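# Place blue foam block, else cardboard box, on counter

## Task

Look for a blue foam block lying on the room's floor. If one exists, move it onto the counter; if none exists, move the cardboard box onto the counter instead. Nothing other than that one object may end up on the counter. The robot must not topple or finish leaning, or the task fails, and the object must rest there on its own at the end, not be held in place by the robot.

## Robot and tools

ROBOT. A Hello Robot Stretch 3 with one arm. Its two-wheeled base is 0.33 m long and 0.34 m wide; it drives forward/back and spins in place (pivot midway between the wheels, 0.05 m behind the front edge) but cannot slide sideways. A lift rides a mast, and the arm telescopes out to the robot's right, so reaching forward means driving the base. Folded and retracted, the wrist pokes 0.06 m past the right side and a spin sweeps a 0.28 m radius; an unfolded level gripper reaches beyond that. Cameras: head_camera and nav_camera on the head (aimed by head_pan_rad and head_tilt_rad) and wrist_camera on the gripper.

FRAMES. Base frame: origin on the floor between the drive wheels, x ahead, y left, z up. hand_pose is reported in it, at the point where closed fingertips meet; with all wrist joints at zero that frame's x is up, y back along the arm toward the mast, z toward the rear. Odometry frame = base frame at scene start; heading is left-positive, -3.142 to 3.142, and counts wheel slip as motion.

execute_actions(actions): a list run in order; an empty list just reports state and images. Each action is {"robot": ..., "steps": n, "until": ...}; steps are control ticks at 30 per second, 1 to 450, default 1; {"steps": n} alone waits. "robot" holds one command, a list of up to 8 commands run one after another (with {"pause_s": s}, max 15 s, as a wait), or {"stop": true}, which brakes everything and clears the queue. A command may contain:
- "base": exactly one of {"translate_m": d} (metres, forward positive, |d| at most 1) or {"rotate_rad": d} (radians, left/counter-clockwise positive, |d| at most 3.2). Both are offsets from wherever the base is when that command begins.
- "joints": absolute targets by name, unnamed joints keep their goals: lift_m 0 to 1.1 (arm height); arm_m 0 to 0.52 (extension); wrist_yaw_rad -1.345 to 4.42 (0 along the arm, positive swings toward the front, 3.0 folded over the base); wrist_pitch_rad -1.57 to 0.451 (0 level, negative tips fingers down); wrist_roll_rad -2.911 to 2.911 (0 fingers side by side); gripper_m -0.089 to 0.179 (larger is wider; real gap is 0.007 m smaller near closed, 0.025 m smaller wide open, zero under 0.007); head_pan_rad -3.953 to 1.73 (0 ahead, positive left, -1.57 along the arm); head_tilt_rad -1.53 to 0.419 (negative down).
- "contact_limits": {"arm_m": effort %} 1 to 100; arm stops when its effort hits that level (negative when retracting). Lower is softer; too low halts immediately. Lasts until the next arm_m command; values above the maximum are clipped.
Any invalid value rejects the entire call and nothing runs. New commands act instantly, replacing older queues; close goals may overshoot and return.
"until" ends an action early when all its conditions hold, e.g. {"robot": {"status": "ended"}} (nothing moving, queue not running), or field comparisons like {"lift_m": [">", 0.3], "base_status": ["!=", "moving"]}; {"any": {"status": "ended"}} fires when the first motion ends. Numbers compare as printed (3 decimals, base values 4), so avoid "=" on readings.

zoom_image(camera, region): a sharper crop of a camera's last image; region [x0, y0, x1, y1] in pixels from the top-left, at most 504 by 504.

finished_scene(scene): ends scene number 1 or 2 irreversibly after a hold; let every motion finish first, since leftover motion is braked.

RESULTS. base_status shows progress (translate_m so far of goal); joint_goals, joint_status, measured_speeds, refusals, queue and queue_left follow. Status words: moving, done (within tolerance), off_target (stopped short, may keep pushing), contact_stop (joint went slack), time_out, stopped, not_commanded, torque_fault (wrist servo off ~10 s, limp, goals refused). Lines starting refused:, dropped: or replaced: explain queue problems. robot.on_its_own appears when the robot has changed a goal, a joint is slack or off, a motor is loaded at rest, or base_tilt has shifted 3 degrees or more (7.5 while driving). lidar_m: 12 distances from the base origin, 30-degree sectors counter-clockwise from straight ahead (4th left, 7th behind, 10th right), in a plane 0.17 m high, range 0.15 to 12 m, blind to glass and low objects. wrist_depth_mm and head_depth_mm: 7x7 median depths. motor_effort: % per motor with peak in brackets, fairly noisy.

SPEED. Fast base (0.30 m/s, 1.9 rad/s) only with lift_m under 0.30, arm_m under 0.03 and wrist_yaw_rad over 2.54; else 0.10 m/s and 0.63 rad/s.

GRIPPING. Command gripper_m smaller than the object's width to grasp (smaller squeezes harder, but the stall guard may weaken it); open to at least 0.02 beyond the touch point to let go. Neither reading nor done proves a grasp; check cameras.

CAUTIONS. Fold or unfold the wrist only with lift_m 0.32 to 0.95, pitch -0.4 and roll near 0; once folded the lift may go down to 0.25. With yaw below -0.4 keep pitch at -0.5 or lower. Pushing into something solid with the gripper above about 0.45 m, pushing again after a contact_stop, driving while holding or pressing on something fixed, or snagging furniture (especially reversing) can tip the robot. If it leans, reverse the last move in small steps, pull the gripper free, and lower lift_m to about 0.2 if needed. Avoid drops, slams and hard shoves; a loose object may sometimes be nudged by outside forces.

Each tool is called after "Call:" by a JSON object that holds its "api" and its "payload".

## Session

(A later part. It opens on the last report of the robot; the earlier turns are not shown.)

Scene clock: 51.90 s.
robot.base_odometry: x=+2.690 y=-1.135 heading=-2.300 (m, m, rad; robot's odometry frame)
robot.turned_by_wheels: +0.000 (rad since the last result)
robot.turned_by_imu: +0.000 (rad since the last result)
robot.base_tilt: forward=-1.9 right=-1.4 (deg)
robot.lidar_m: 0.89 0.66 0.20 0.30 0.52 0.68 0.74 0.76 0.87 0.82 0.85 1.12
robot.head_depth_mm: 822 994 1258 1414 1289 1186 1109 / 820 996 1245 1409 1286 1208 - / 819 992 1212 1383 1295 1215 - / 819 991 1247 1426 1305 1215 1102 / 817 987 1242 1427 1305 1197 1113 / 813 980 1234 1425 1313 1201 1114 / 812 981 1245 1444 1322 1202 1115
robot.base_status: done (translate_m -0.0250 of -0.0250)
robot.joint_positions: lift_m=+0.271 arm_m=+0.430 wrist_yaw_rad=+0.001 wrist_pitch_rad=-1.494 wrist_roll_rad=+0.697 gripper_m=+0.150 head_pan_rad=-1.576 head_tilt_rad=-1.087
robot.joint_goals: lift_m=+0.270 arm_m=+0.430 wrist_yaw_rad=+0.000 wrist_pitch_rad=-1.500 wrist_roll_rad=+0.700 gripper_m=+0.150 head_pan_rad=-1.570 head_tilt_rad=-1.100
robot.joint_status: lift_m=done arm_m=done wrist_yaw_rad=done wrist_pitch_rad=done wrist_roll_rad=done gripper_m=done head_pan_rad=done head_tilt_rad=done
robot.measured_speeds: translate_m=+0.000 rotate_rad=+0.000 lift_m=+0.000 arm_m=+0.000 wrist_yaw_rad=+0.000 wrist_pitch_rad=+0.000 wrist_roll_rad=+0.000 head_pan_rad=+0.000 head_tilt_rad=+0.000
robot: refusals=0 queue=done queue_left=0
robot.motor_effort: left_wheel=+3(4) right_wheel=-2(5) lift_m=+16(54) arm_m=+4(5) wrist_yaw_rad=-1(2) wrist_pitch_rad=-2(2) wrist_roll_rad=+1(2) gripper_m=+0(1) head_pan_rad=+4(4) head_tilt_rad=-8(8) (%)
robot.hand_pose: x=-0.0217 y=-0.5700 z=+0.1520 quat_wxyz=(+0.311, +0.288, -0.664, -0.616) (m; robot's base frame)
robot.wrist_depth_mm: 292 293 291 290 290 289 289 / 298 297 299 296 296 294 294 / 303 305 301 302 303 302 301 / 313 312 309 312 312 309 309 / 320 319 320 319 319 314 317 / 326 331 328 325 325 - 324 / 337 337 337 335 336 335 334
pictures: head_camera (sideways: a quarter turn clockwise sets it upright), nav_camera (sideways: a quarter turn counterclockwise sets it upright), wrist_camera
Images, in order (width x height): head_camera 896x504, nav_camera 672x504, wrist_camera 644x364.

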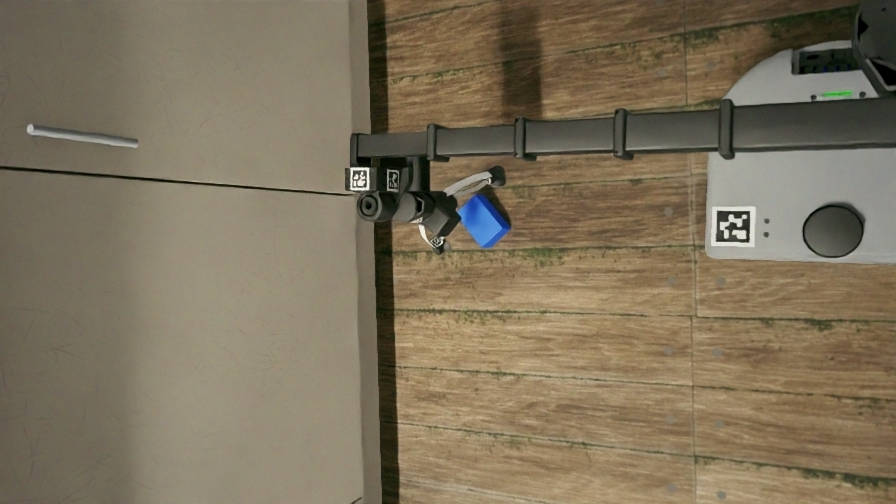

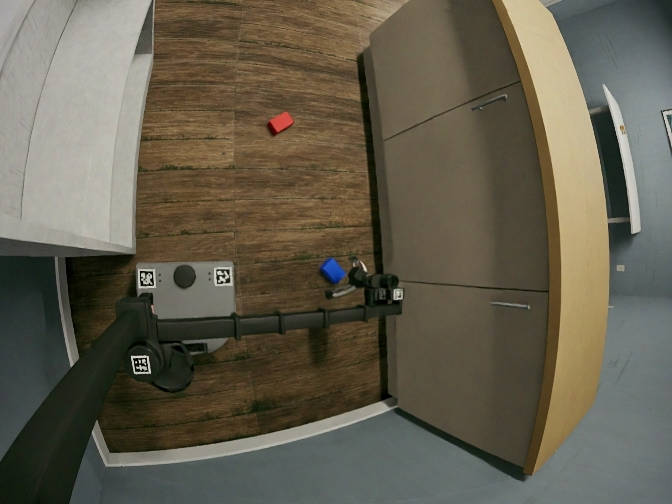

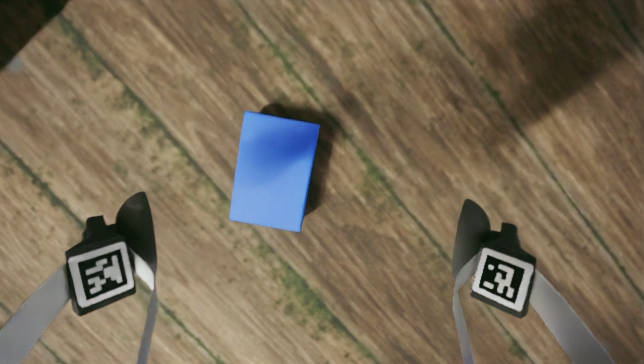

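Call:
{"api": "execute_actions", "payload": {"actions": [{"robot":{"joints":{"arm_m":0.455,"lift_m":0.2,"wrist_roll_rad":0.85}},"steps":450,"until":{"robot":{"status":"ended"}}}]}}

Scene clock: 53.60 s.
robot.base_odometry: x=+2.690 y=-1.135 heading=-2.300 (m, m, rad; robot's odometry frame)
robot.turned_by_wheels: +0.000 (rad since the last result)
robot.turned_by_imu: +0.000 (rad since the last result)
robot.base_tilt: forward=-2.0 right=-1.4 (deg)
robot.lidar_m: 0.89 0.66 0.20 0.30 0.52 0.68 0.74 0.75 0.87 0.82 0.84 1.12
robot.head_depth_mm: 823 997 1266 1412 1287 1186 1113 / 821 990 1260 1417 1292 1192 - / 820 991 1226 1373 1294 1213 - / 817 986 1245 1429 1300 1210 1105 / 814 986 1247 1427 1305 1198 1110 / 814 984 1247 1437 1307 1199 1110 / 814 983 1241 1442 1314 1206 1115
robot.base_status: done (translate_m -0.0250 of -0.0250)
robot.joint_positions: lift_m=+0.201 arm_m=+0.455 wrist_yaw_rad=+0.001 wrist_pitch_rad=-1.495 wrist_roll_rad=+0.845 gripper_m=+0.150 head_pan_rad=-1.576 head_tilt_rad=-1.087
robot.joint_goals: lift_m=+0.200 arm_m=+0.455 wrist_yaw_rad=+0.000 wrist_pitch_rad=-1.500 wrist_roll_rad=+0.850 gripper_m=+0.150 head_pan_rad=-1.570 head_tilt_rad=-1.100
robot.joint_status: lift_m=done arm_m=done wrist_yaw_rad=done wrist_pitch_rad=done wrist_roll_rad=done gripper_m=done head_pan_rad=done head_tilt_rad=done
robot.measured_speeds: translate_m=+0.000 rotate_rad=+0.000 lift_m=+0.000 arm_m=+0.000 wrist_yaw_rad=+0.000 wrist_pitch_rad=+0.000 wrist_roll_rad=+0.000 head_pan_rad=+0.000 head_tilt_rad=+0.000
robot: refusals=0 queue=done queue_left=0
robot.motor_effort: left_wheel=+3(3) right_wheel=-2(1) lift_m=+16(17) arm_m=+5(6) wrist_yaw_rad=-2(1) wrist_pitch_rad=-2(2) wrist_roll_rad=+2(2) gripper_m=+1(0) head_pan_rad=+3(3) head_tilt_rad=-8(8) (%)
robot.hand_pose: x=-0.0216 y=-0.5949 z=+0.0820 quat_wxyz=(+0.261, +0.242, -0.685, -0.636) (m; robot's base frame)
robot.wrist_depth_mm: 227 225 225 223 223 222 221 / 231 231 230 229 228 228 227 / 237 236 236 233 234 233 233 / 243 243 239 198 240 238 238 / 250 248 246 203 245 245 243 / - 257 254 253 252 - 252 / 265 264 263 261 259 258 256
pictures: head_camera (sideways: a quarter turn clockwise sets it upright), nav_camera (sideways: a quarter turn counterclockwise sets it upright), wrist_camera
Images, in order (width x height): head_camera 896x504, nav_camera 672x504, wrist_camera 644x364.

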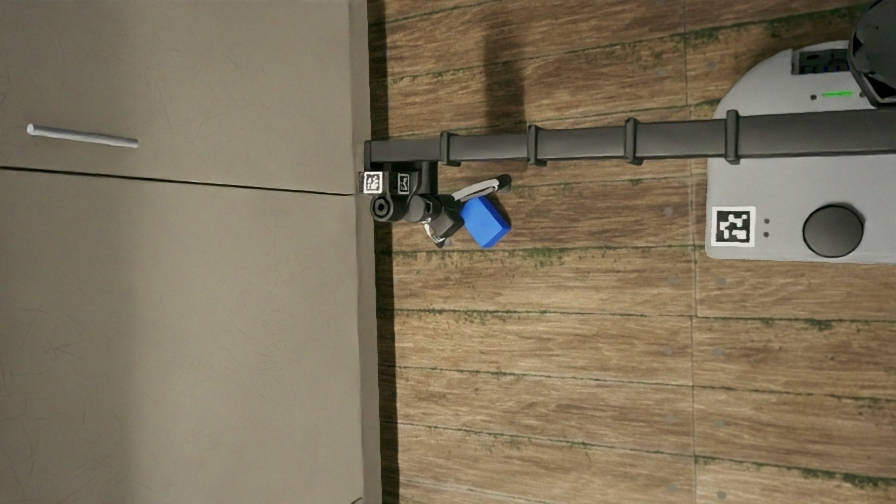

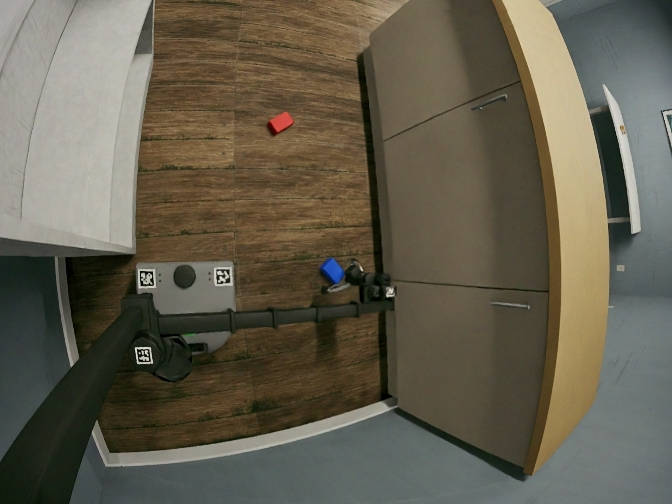

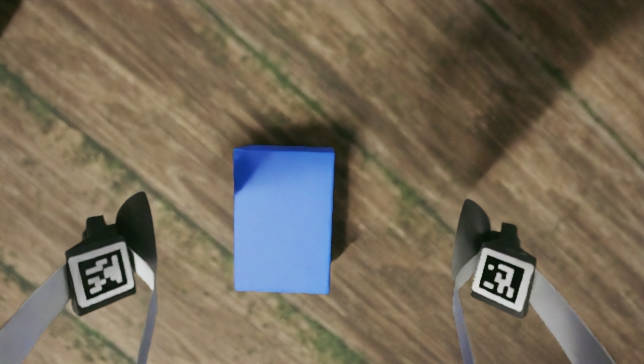

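Call:
{"api": "execute_actions", "payload": {"actions": [{"robot":[{"joints":{"arm_m":0.465,"lift_m":0.142}},{"joints":{"gripper_m":0.0}},{"joints":{"lift_m":0.22}}],"steps":450,"until":{"robot":{"status":"ended"}}}]}}

Scene clock: 58.37 s.
robot.base_odometry: x=+2.690 y=-1.135 heading=-2.300 (m, m, rad; robot's odometry frame)
robot.turned_by_wheels: +0.000 (rad since the last result)
robot.turned_by_imu: -0.001 (rad since the last result)
robot.base_tilt: forward=-1.9 right=-1.4 (deg)
robot.lidar_m: 0.89 0.66 0.20 0.30 0.52 0.68 0.74 0.76 0.87 0.83 0.85 1.12
robot.head_depth_mm: 824 996 1262 1413 1280 1185 1113 / 822 991 1261 1419 1296 1195 - / 818 986 1210 1387 1295 1207 - / 817 987 1252 1429 1296 1208 1110 / 815 986 1245 1437 1306 1196 1110 / 815 982 1241 1436 1306 1200 1108 / 812 984 1239 1440 1310 1209 1113
robot.base_status: done (translate_m -0.0250 of -0.0250)
robot.joint_positions: lift_m=+0.219 arm_m=+0.465 wrist_yaw_rad=+0.001 wrist_pitch_rad=-1.495 wrist_roll_rad=+0.845 gripper_m=+0.008 head_pan_rad=-1.576 head_tilt_rad=-1.087
robot.joint_goals: lift_m=+0.220 arm_m=+0.465 wrist_yaw_rad=+0.000 wrist_pitch_rad=-1.500 wrist_roll_rad=+0.850 gripper_m=+0.007 head_pan_rad=-1.570 head_tilt_rad=-1.100
robot.joint_status: lift_m=done arm_m=done wrist_yaw_rad=done wrist_pitch_rad=done wrist_roll_rad=done gripper_m=done head_pan_rad=done head_tilt_rad=done
robot.measured_speeds: translate_m=+0.000 rotate_rad=+0.000 lift_m=+0.000 arm_m=+0.000 wrist_yaw_rad=+0.000 wrist_pitch_rad=+0.000 wrist_roll_rad=+0.000 head_pan_rad=+0.000 head_tilt_rad=+0.000
robot: refusals=0 queue=done queue_left=0
robot.on_its_own: gripper_m is held at +0.007, not at your +0.000, by its stall guard, which is still easing
robot.motor_effort: left_wheel=+3(2) right_wheel=-2(2) lift_m=+54(56) arm_m=+4(6) wrist_yaw_rad=-2(2) wrist_pitch_rad=-2(2) wrist_roll_rad=+2(2) gripper_m=-24(100) head_pan_rad=+2(1) head_tilt_rad=-8(8) (%)
robot.hand_pose: x=-0.0216 y=-0.6049 z=+0.1007 quat_wxyz=(+0.261, +0.242, -0.685, -0.636) (m; robot's base frame)
robot.wrist_depth_mm: 244 244 243 241 240 239 238 / 250 249 248 247 245 245 245 / 256 256 255 253 252 251 249 / 262 261 259 139 259 258 256 / 270 269 136 136 263 264 263 / 277 275 141 140 275 270 270 / 286 284 280 144 280 278 277
pictures: head_camera (sideways: a quarter turn clockwise sets it upright), nav_camera (sideways: a quarter turn counterclockwise sets it upright), wrist_camera
Images, in order (width x height): head_camera 896x504, nav_camera 672x504, wrist_camera 644x364.

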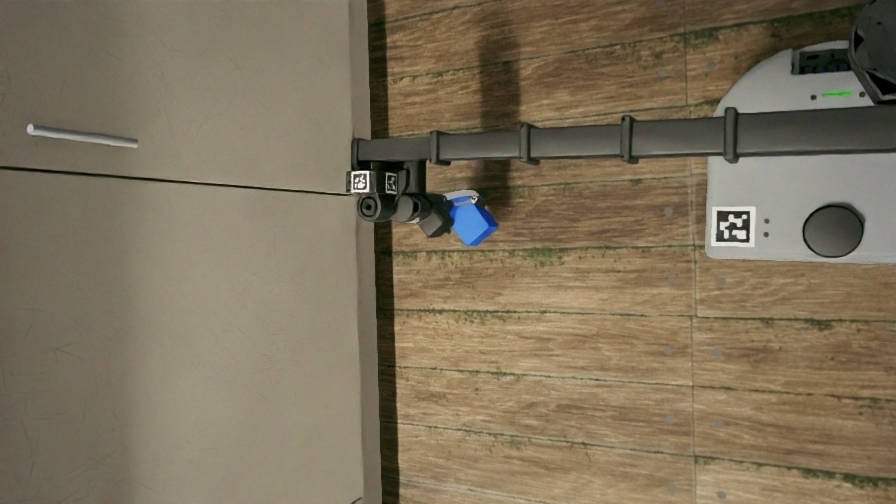

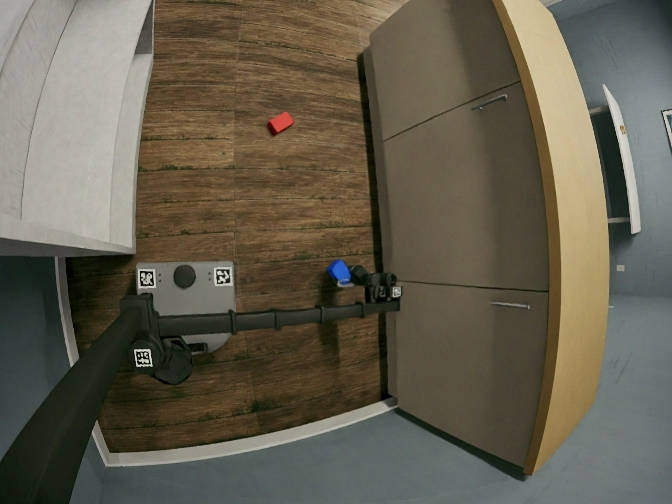

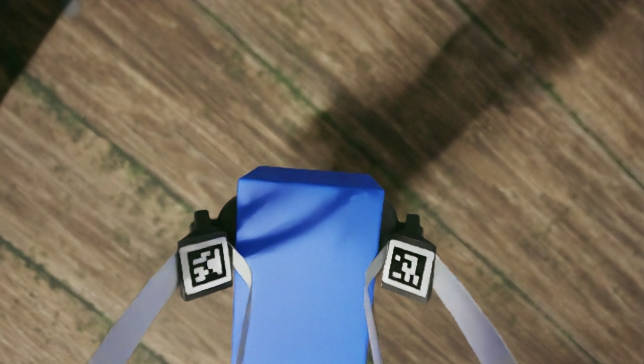

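Call:
{"api": "execute_actions", "payload": {"actions": [{"robot":[{"joints":{"arm_m":0.2,"lift_m":1.0,"wrist_roll_rad":0,"wrist_pitch_rad":-0.0,"head_tilt_rad":-0.5}}],"steps":450,"until":{"robot":{"status":"ended"}}}]}}

Scene clock: 66.40 s.
robot.base_odometry: x=+2.690 y=-1.135 heading=-2.300 (m, m, rad; robot's odometry frame)
robot.turned_by_wheels: +0.000 (rad since the last result)
robot.turned_by_imu: -0.001 (rad since the last result)
robot.base_tilt: forward=-1.9 right=-1.4 (deg)
robot.lidar_m: 0.89 0.66 0.21 0.30 0.52 0.68 0.74 0.76 0.87 0.82 0.85 1.12
robot.head_depth_mm: 2219 2250 - - 1010 1136 1289 / 3250 3233 - - 999 1132 1291 / 3613 - - - 1015 1132 1278 / 3606 - 1270 903 993 1129 1286 / 3658 3892 1180 903 994 1127 1290 / 3546 3889 1174 902 993 1123 1288 / 3642 3814 1173 901 989 1120 1284
robot.base_status: done (translate_m -0.0250 of -0.0250)
robot.joint_positions: lift_m=+0.999 arm_m=+0.200 wrist_yaw_rad=+0.001 wrist_pitch_rad=-0.029 wrist_roll_rad=+0.004 gripper_m=+0.011 head_pan_rad=-1.576 head_tilt_rad=-0.508
robot.joint_goals: lift_m=+1.000 arm_m=+0.200 wrist_yaw_rad=+0.000 wrist_pitch_rad=+0.000 wrist_roll_rad=+0.000 gripper_m=+0.010 head_pan_rad=-1.570 head_tilt_rad=-0.500
robot.joint_status: lift_m=done arm_m=done wrist_yaw_rad=done wrist_pitch_rad=done wrist_roll_rad=done gripper_m=done head_pan_rad=done head_tilt_rad=done
robot.measured_speeds: translate_m=+0.000 rotate_rad=+0.000 lift_m=+0.000 arm_m=+0.000 wrist_yaw_rad=+0.000 wrist_pitch_rad=+0.000 wrist_roll_rad=+0.000 head_pan_rad=+0.000 head_tilt_rad=+0.000
robot: refusals=0 queue=done queue_left=0
robot.on_its_own: gripper_m is held at +0.010, not at your +0.000, by its stall guard, which is not easing now
robot.motor_effort: left_wheel=+3(3) right_wheel=-2(1) lift_m=+54(56) arm_m=-5(4) wrist_yaw_rad=-1(2) wrist_pitch_rad=+10(8) wrist_roll_rad=-2(2) gripper_m=-24(25) head_pan_rad=+2(3) head_tilt_rad=+4(40) (%)
robot.hand_pose: x=-0.0211 y=-0.6008 z=+1.1065 quat_wxyz=(+0.706, +0.011, -0.708, -0.010) (m; robot's base frame)
robot.wrist_depth_mm: - - - - - - 742 / - - - - - - 758 / - - - - - - 751 / - - 929 139 - - 754 / 627 640 137 136 671 678 688 / 455 463 141 140 431 484 493 / 390 397 396 144 425 458 471
pictures: head_camera (sideways: a quarter turn clockwise sets it upright), nav_camera (sideways: a quarter turn counterclockwise sets it upright), wrist_camera
Images, in order (width x height): head_camera 896x504, nav_camera 672x504, wrist_camera 644x364.

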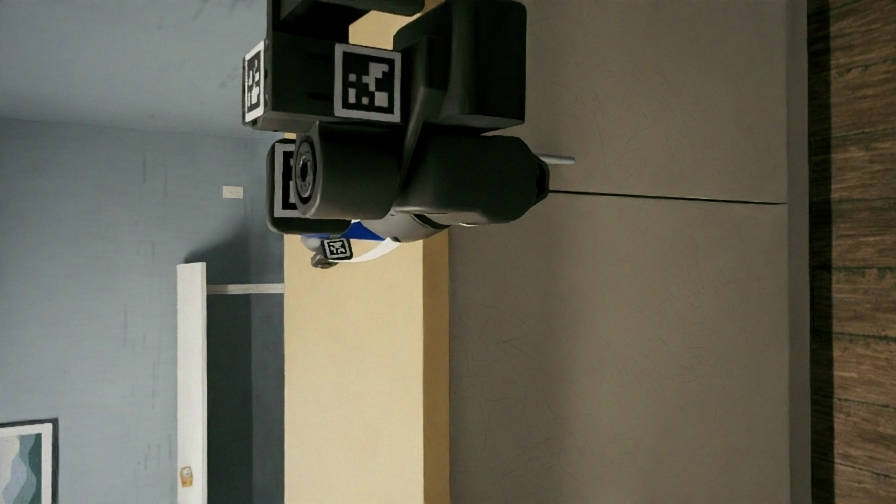

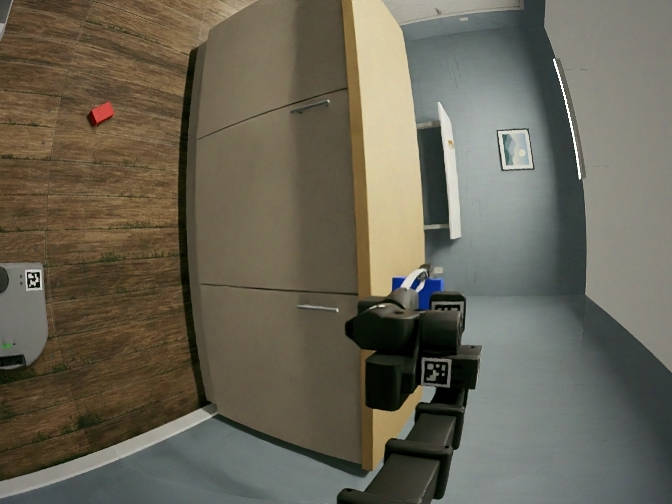

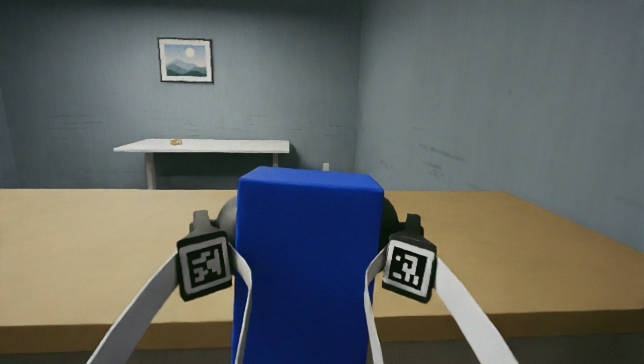

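Call:
{"api": "execute_actions", "payload": {"actions": [{"robot":[{"joints":{"arm_m":0.52,"lift_m":0.93}},{"joints":{"lift_m":0.875}}],"steps":450,"until":{"robot":{"status":"ended"}}}]}}

Scene clock: 71.23 s.
robot.base_odometry: x=+2.690 y=-1.135 heading=-2.300 (m, m, rad; robot's odometry frame)
robot.turned_by_wheels: +0.000 (rad since the last result)
robot.turned_by_imu: -0.001 (rad since the last result)
robot.base_tilt: forward=-1.9 right=-1.4 (deg)
robot.lidar_m: 0.89 0.66 0.21 0.30 0.52 0.68 0.74 0.76 0.87 0.82 0.85 1.11
robot.head_depth_mm: 2244 2237 1180 873 - 1154 1291 / 3282 3263 2762 910 999 1131 1285 / 3649 - - 902 996 1120 1289 / 3579 - 1269 904 991 1126 1292 / 3600 3863 1180 904 992 1127 1294 / 3592 3892 1173 900 992 1122 1289 / 3603 3854 1179 902 990 1119 1286
robot.base_status: done (translate_m -0.0250 of -0.0250)
robot.joint_positions: lift_m=+0.876 arm_m=+0.519 wrist_yaw_rad=+0.001 wrist_pitch_rad=-0.029 wrist_roll_rad=+0.004 gripper_m=+0.011 head_pan_rad=-1.576 head_tilt_rad=-0.507
robot.joint_goals: lift_m=+0.875 arm_m=+0.520 wrist_yaw_rad=+0.000 wrist_pitch_rad=+0.000 wrist_roll_rad=+0.000 gripper_m=+0.010 head_pan_rad=-1.570 head_tilt_rad=-0.500
robot.joint_status: lift_m=done arm_m=done wrist_yaw_rad=done wrist_pitch_rad=done wrist_roll_rad=done gripper_m=done head_pan_rad=done head_tilt_rad=done
robot.measured_speeds: translate_m=+0.000 rotate_rad=+0.000 lift_m=+0.000 arm_m=+0.000 wrist_yaw_rad=+0.000 wrist_pitch_rad=+0.000 wrist_roll_rad=+0.000 head_pan_rad=+0.000 head_tilt_rad=+0.000
robot: refusals=0 queue=done queue_left=0
robot.on_its_own: gripper_m is held at +0.010, not at your +0.000, by its stall guard, which is not easing now
robot.motor_effort: left_wheel=+2(3) right_wheel=-1(2) lift_m=+16(53) arm_m=+5(6) wrist_yaw_rad=-1(1) wrist_pitch_rad=+10(10) wrist_roll_rad=-2(2) gripper_m=-23(23) head_pan_rad=+3(2) head_tilt_rad=+4(4) (%)
robot.hand_pose: x=-0.0211 y=-0.9189 z=+0.9829 quat_wxyz=(+0.706, +0.011, -0.708, -0.010) (m; robot's base frame)
robot.wrist_depth_mm: - - - - - - 734 / - - - - - - 729 / - - - - - - 728 / 522 531 484 139 582 597 619 / 329 335 137 136 353 357 366 / 240 242 142 140 227 256 258 / 189 191 184 144 197 198 200
pictures: head_camera (sideways: a quarter turn clockwise sets it upright), nav_camera (sideways: a quarter turn counterclockwise sets it upright), wrist_camera
Images, in order (width x height): head_camera 896x504, nav_camera 672x504, wrist_camera 644x364.

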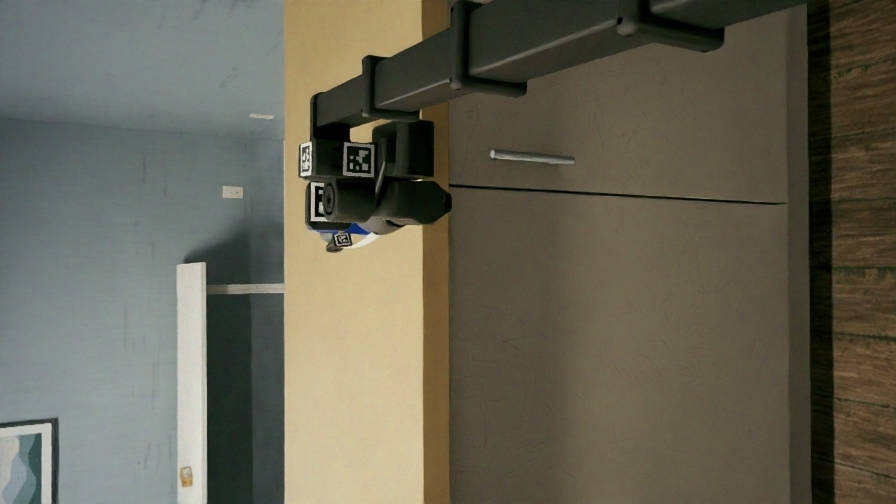

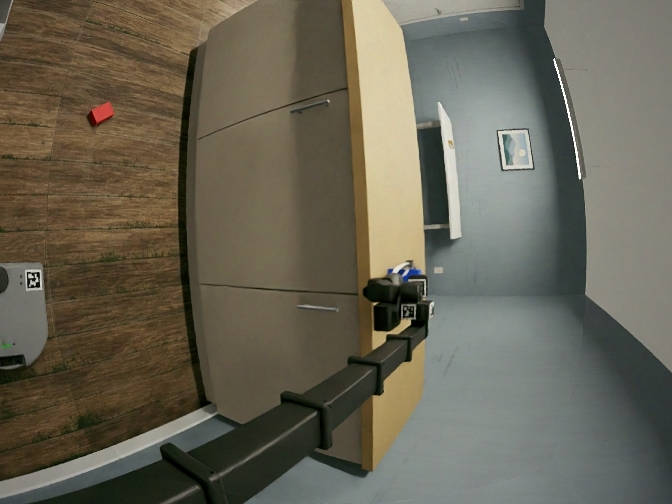

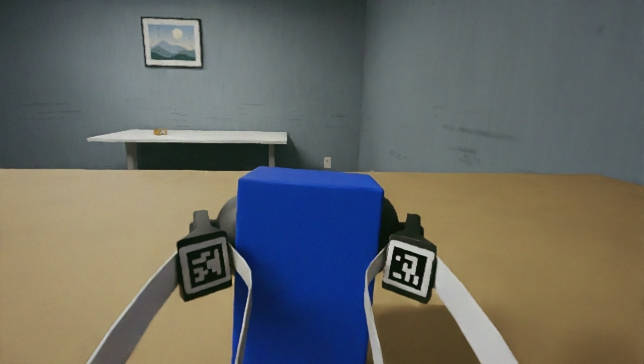

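Call:
{"api": "execute_actions", "payload": {"actions": [{"robot":{"joints":{"lift_m":0.86}},"steps":450,"until":{"robot":{"status":"ended"}}}]}}

Scene clock: 72.23 s.
robot.base_odometry: x=+2.690 y=-1.135 heading=-2.300 (m, m, rad; robot's odometry frame)
robot.turned_by_wheels: +0.000 (rad since the last result)
robot.turned_by_imu: +0.000 (rad since the last result)
robot.base_tilt: forward=-1.9 right=-1.4 (deg)
robot.lidar_m: 0.89 0.66 0.21 0.30 0.52 0.68 0.74 0.75 0.87 0.82 0.84 1.12
robot.head_depth_mm: 2250 2219 1177 870 - 1128 1297 / 3285 3295 1275 916 1006 1131 1294 / 3621 - - 912 997 1128 1282 / 3631 - 1258 906 996 1123 1294 / 3691 3894 1168 904 995 1122 1281 / 3583 3892 1177 898 989 1126 1284 / 3580 3923 1175 899 989 1119 1292
robot.base_status: done (translate_m -0.0250 of -0.0250)
robot.joint_positions: lift_m=+0.861 arm_m=+0.519 wrist_yaw_rad=+0.001 wrist_pitch_rad=-0.010 wrist_roll_rad=+0.002 gripper_m=+0.011 head_pan_rad=-1.576 head_tilt_rad=-0.507
robot.joint_goals: lift_m=+0.860 arm_m=+0.520 wrist_yaw_rad=+0.000 wrist_pitch_rad=+0.000 wrist_roll_rad=+0.000 gripper_m=+0.010 head_pan_rad=-1.570 head_tilt_rad=-0.500
robot.joint_status: lift_m=done arm_m=done wrist_yaw_rad=done wrist_pitch_rad=done wrist_roll_rad=done gripper_m=done head_pan_rad=done head_tilt_rad=done
robot.measured_speeds: translate_m=+0.000 rotate_rad=+0.000 lift_m=+0.000 arm_m=+0.000 wrist_yaw_rad=+0.000 wrist_pitch_rad=+0.000 wrist_roll_rad=+0.000 head_pan_rad=+0.000 head_tilt_rad=+0.000
robot: refusals=0 queue=done queue_left=0
robot.on_its_own: gripper_m is held at +0.010, not at your +0.000, by its stall guard, which is still easing
robot.motor_effort: left_wheel=+3(3) right_wheel=-1(1) lift_m=+14(16) arm_m=+4(4) wrist_yaw_rad=-1(1) wrist_pitch_rad=+4(10) wrist_roll_rad=-1(2) gripper_m=-24(23) head_pan_rad=+2(3) head_tilt_rad=+4(4) (%)
robot.hand_pose: x=-0.0211 y=-0.9195 z=+0.9726 quat_wxyz=(+0.707, +0.004, -0.708, -0.003) (m; robot's base frame)
robot.wrist_depth_mm: - - - - - - 741 / - - - - - - 729 / - - - - - - 741 / 502 518 471 137 571 590 616 / 311 317 136 136 336 342 346 / 224 226 141 140 213 240 242 / 175 177 167 144 184 185 186
pictures: head_camera (sideways: a quarter turn clockwise sets it upright), nav_camera (sideways: a quarter turn counterclockwise sets it upright), wrist_camera
Images, in order (width x height): head_camera 896x504, nav_camera 672x504, wrist_camera 644x364.

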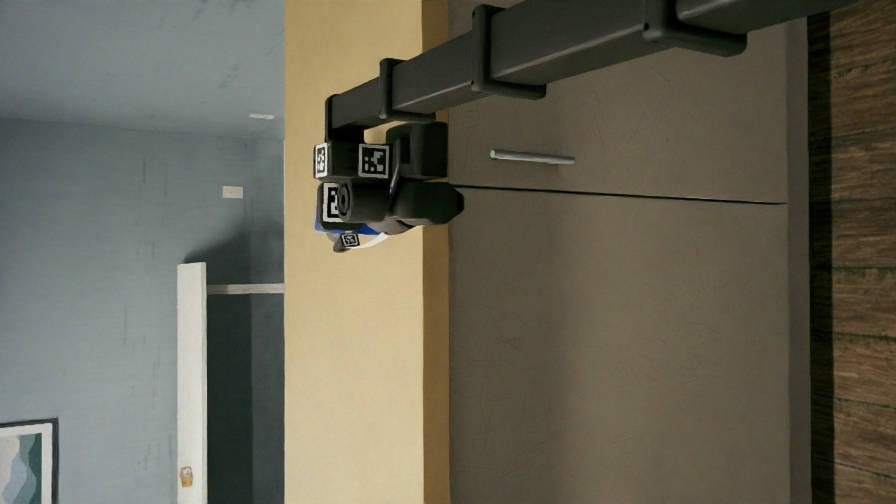

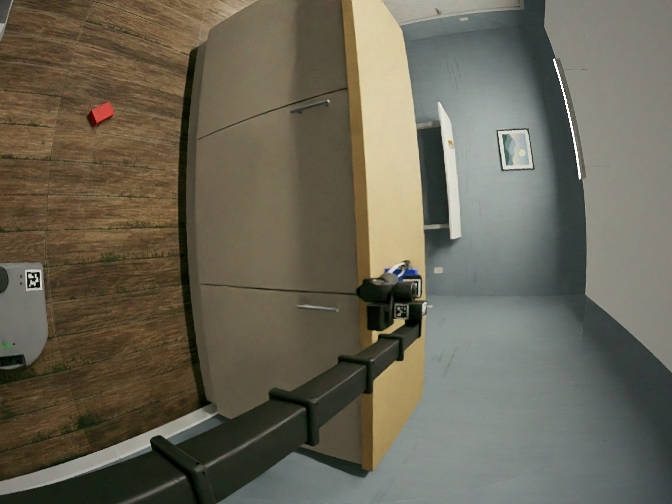

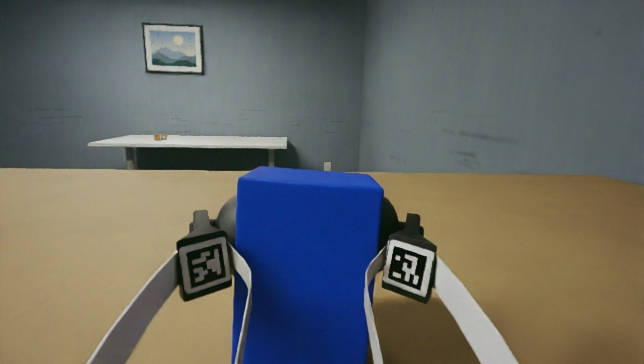

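Contact made. Release.

Call:
{"api": "execute_actions", "payload": {"actions": [{"robot":[{"joints":{"gripper_m":0.14}},{"joints":{"arm_m":0.3,"lift_m":0.875}}],"steps":450,"until":{"robot":{"status":"ended"}}}]}}

Scene clock: 76.80 s.
robot.base_odometry: x=+2.690 y=-1.135 heading=-2.300 (m, m, rad; robot's odometry frame)
robot.turned_by_wheels: +0.000 (rad since the last result)
robot.turned_by_imu: -0.001 (rad since the last result)
robot.base_tilt: forward=-1.9 right=-1.4 (deg)
robot.lidar_m: 0.89 0.66 0.20 0.30 0.52 0.68 0.74 0.75 0.87 0.82 0.84 1.12
robot.head_depth_mm: 2248 2245 1176 873 - 1155 1286 / 3247 3314 1179 920 1034 1128 1287 / 3591 - 1176 - 1031 1124 1285 / 3648 - 1174 912 993 1130 1287 / 3628 3806 1180 902 994 1127 1287 / 3624 3857 1174 900 992 1126 1288 / 3595 3978 1183 897 994 1117 1283
robot.base_status: done (translate_m -0.0250 of -0.0250)
robot.joint_positions: lift_m=+0.874 arm_m=+0.300 wrist_yaw_rad=+0.001 wrist_pitch_rad=-0.018 wrist_roll_rad=+0.002 gripper_m=+0.140 head_pan_rad=-1.576 head_tilt_rad=-0.507
robot.joint_goals: lift_m=+0.875 arm_m=+0.300 wrist_yaw_rad=+0.000 wrist_pitch_rad=+0.000 wrist_roll_rad=+0.000 gripper_m=+0.140 head_pan_rad=-1.570 head_tilt_rad=-0.500
robot.joint_status: lift_m=done arm_m=done wrist_yaw_rad=done wrist_pitch_rad=done wrist_roll_rad=done gripper_m=done head_pan_rad=done head_tilt_rad=done
robot.measured_speeds: translate_m=+0.000 rotate_rad=+0.000 lift_m=+0.000 arm_m=+0.000 wrist_yaw_rad=+0.000 wrist_pitch_rad=+0.000 wrist_roll_rad=+0.000 head_pan_rad=+0.000 head_tilt_rad=+0.000
robot: refusals=0 queue=done queue_left=0
robot.motor_effort: left_wheel=+3(3) right_wheel=-2(2) lift_m=+53(54) arm_m=-5(5) wrist_yaw_rad=-2(1) wrist_pitch_rad=+6(6) wrist_roll_rad=-1(1) gripper_m=+1(92) head_pan_rad=+3(3) head_tilt_rad=+4(4) (%)
robot.hand_pose: x=-0.0211 y=-0.7011 z=+0.9845 quat_wxyz=(+0.706, +0.007, -0.708, -0.006) (m; robot's base frame)
robot.wrist_depth_mm: - - - - - - 750 / - - - - - - 753 / - - - - - - 741 / 547 563 578 359 613 638 659 / 340 390 349 355 362 401 377 / 267 275 278 286 292 - 305 / 300 306 315 320 328 338 347
pictures: head_camera (sideways: a quarter turn clockwise sets it upright), nav_camera (sideways: a quarter turn counterclockwise sets it upright), wrist_camera
Images, in order (width x height): head_camera 896x504, nav_camera 672x504, wrist_camera 644x364.

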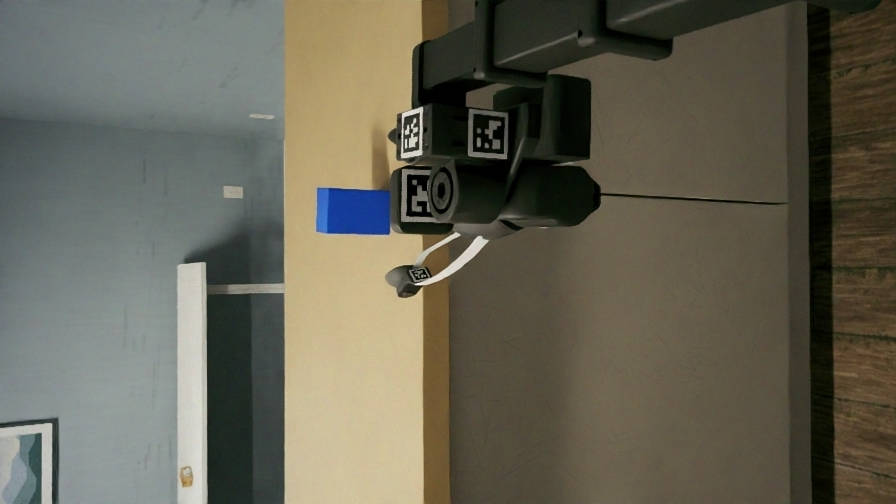

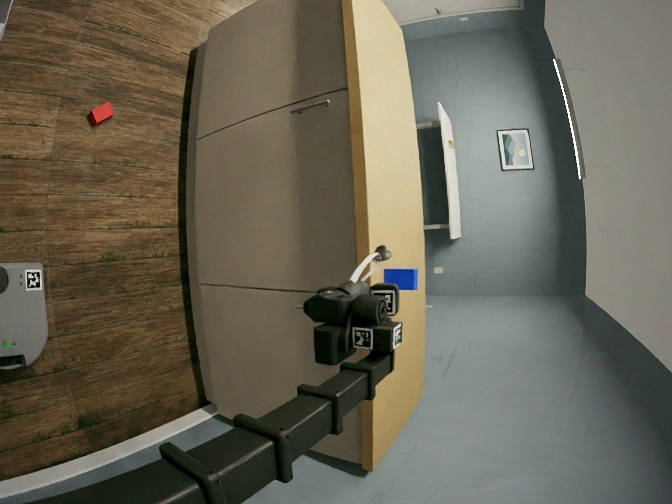

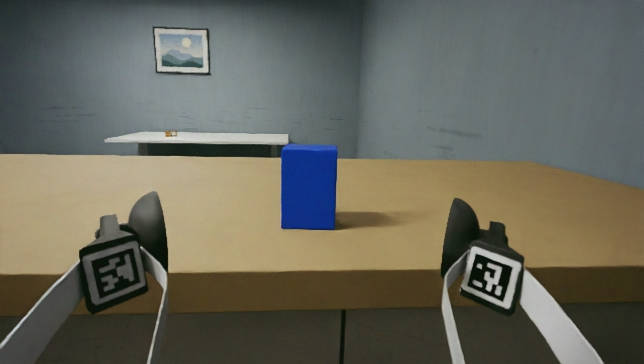

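Call:
{"api": "finished_scene", "payload": {"scene": 1}}

The scene is finished: the task was done.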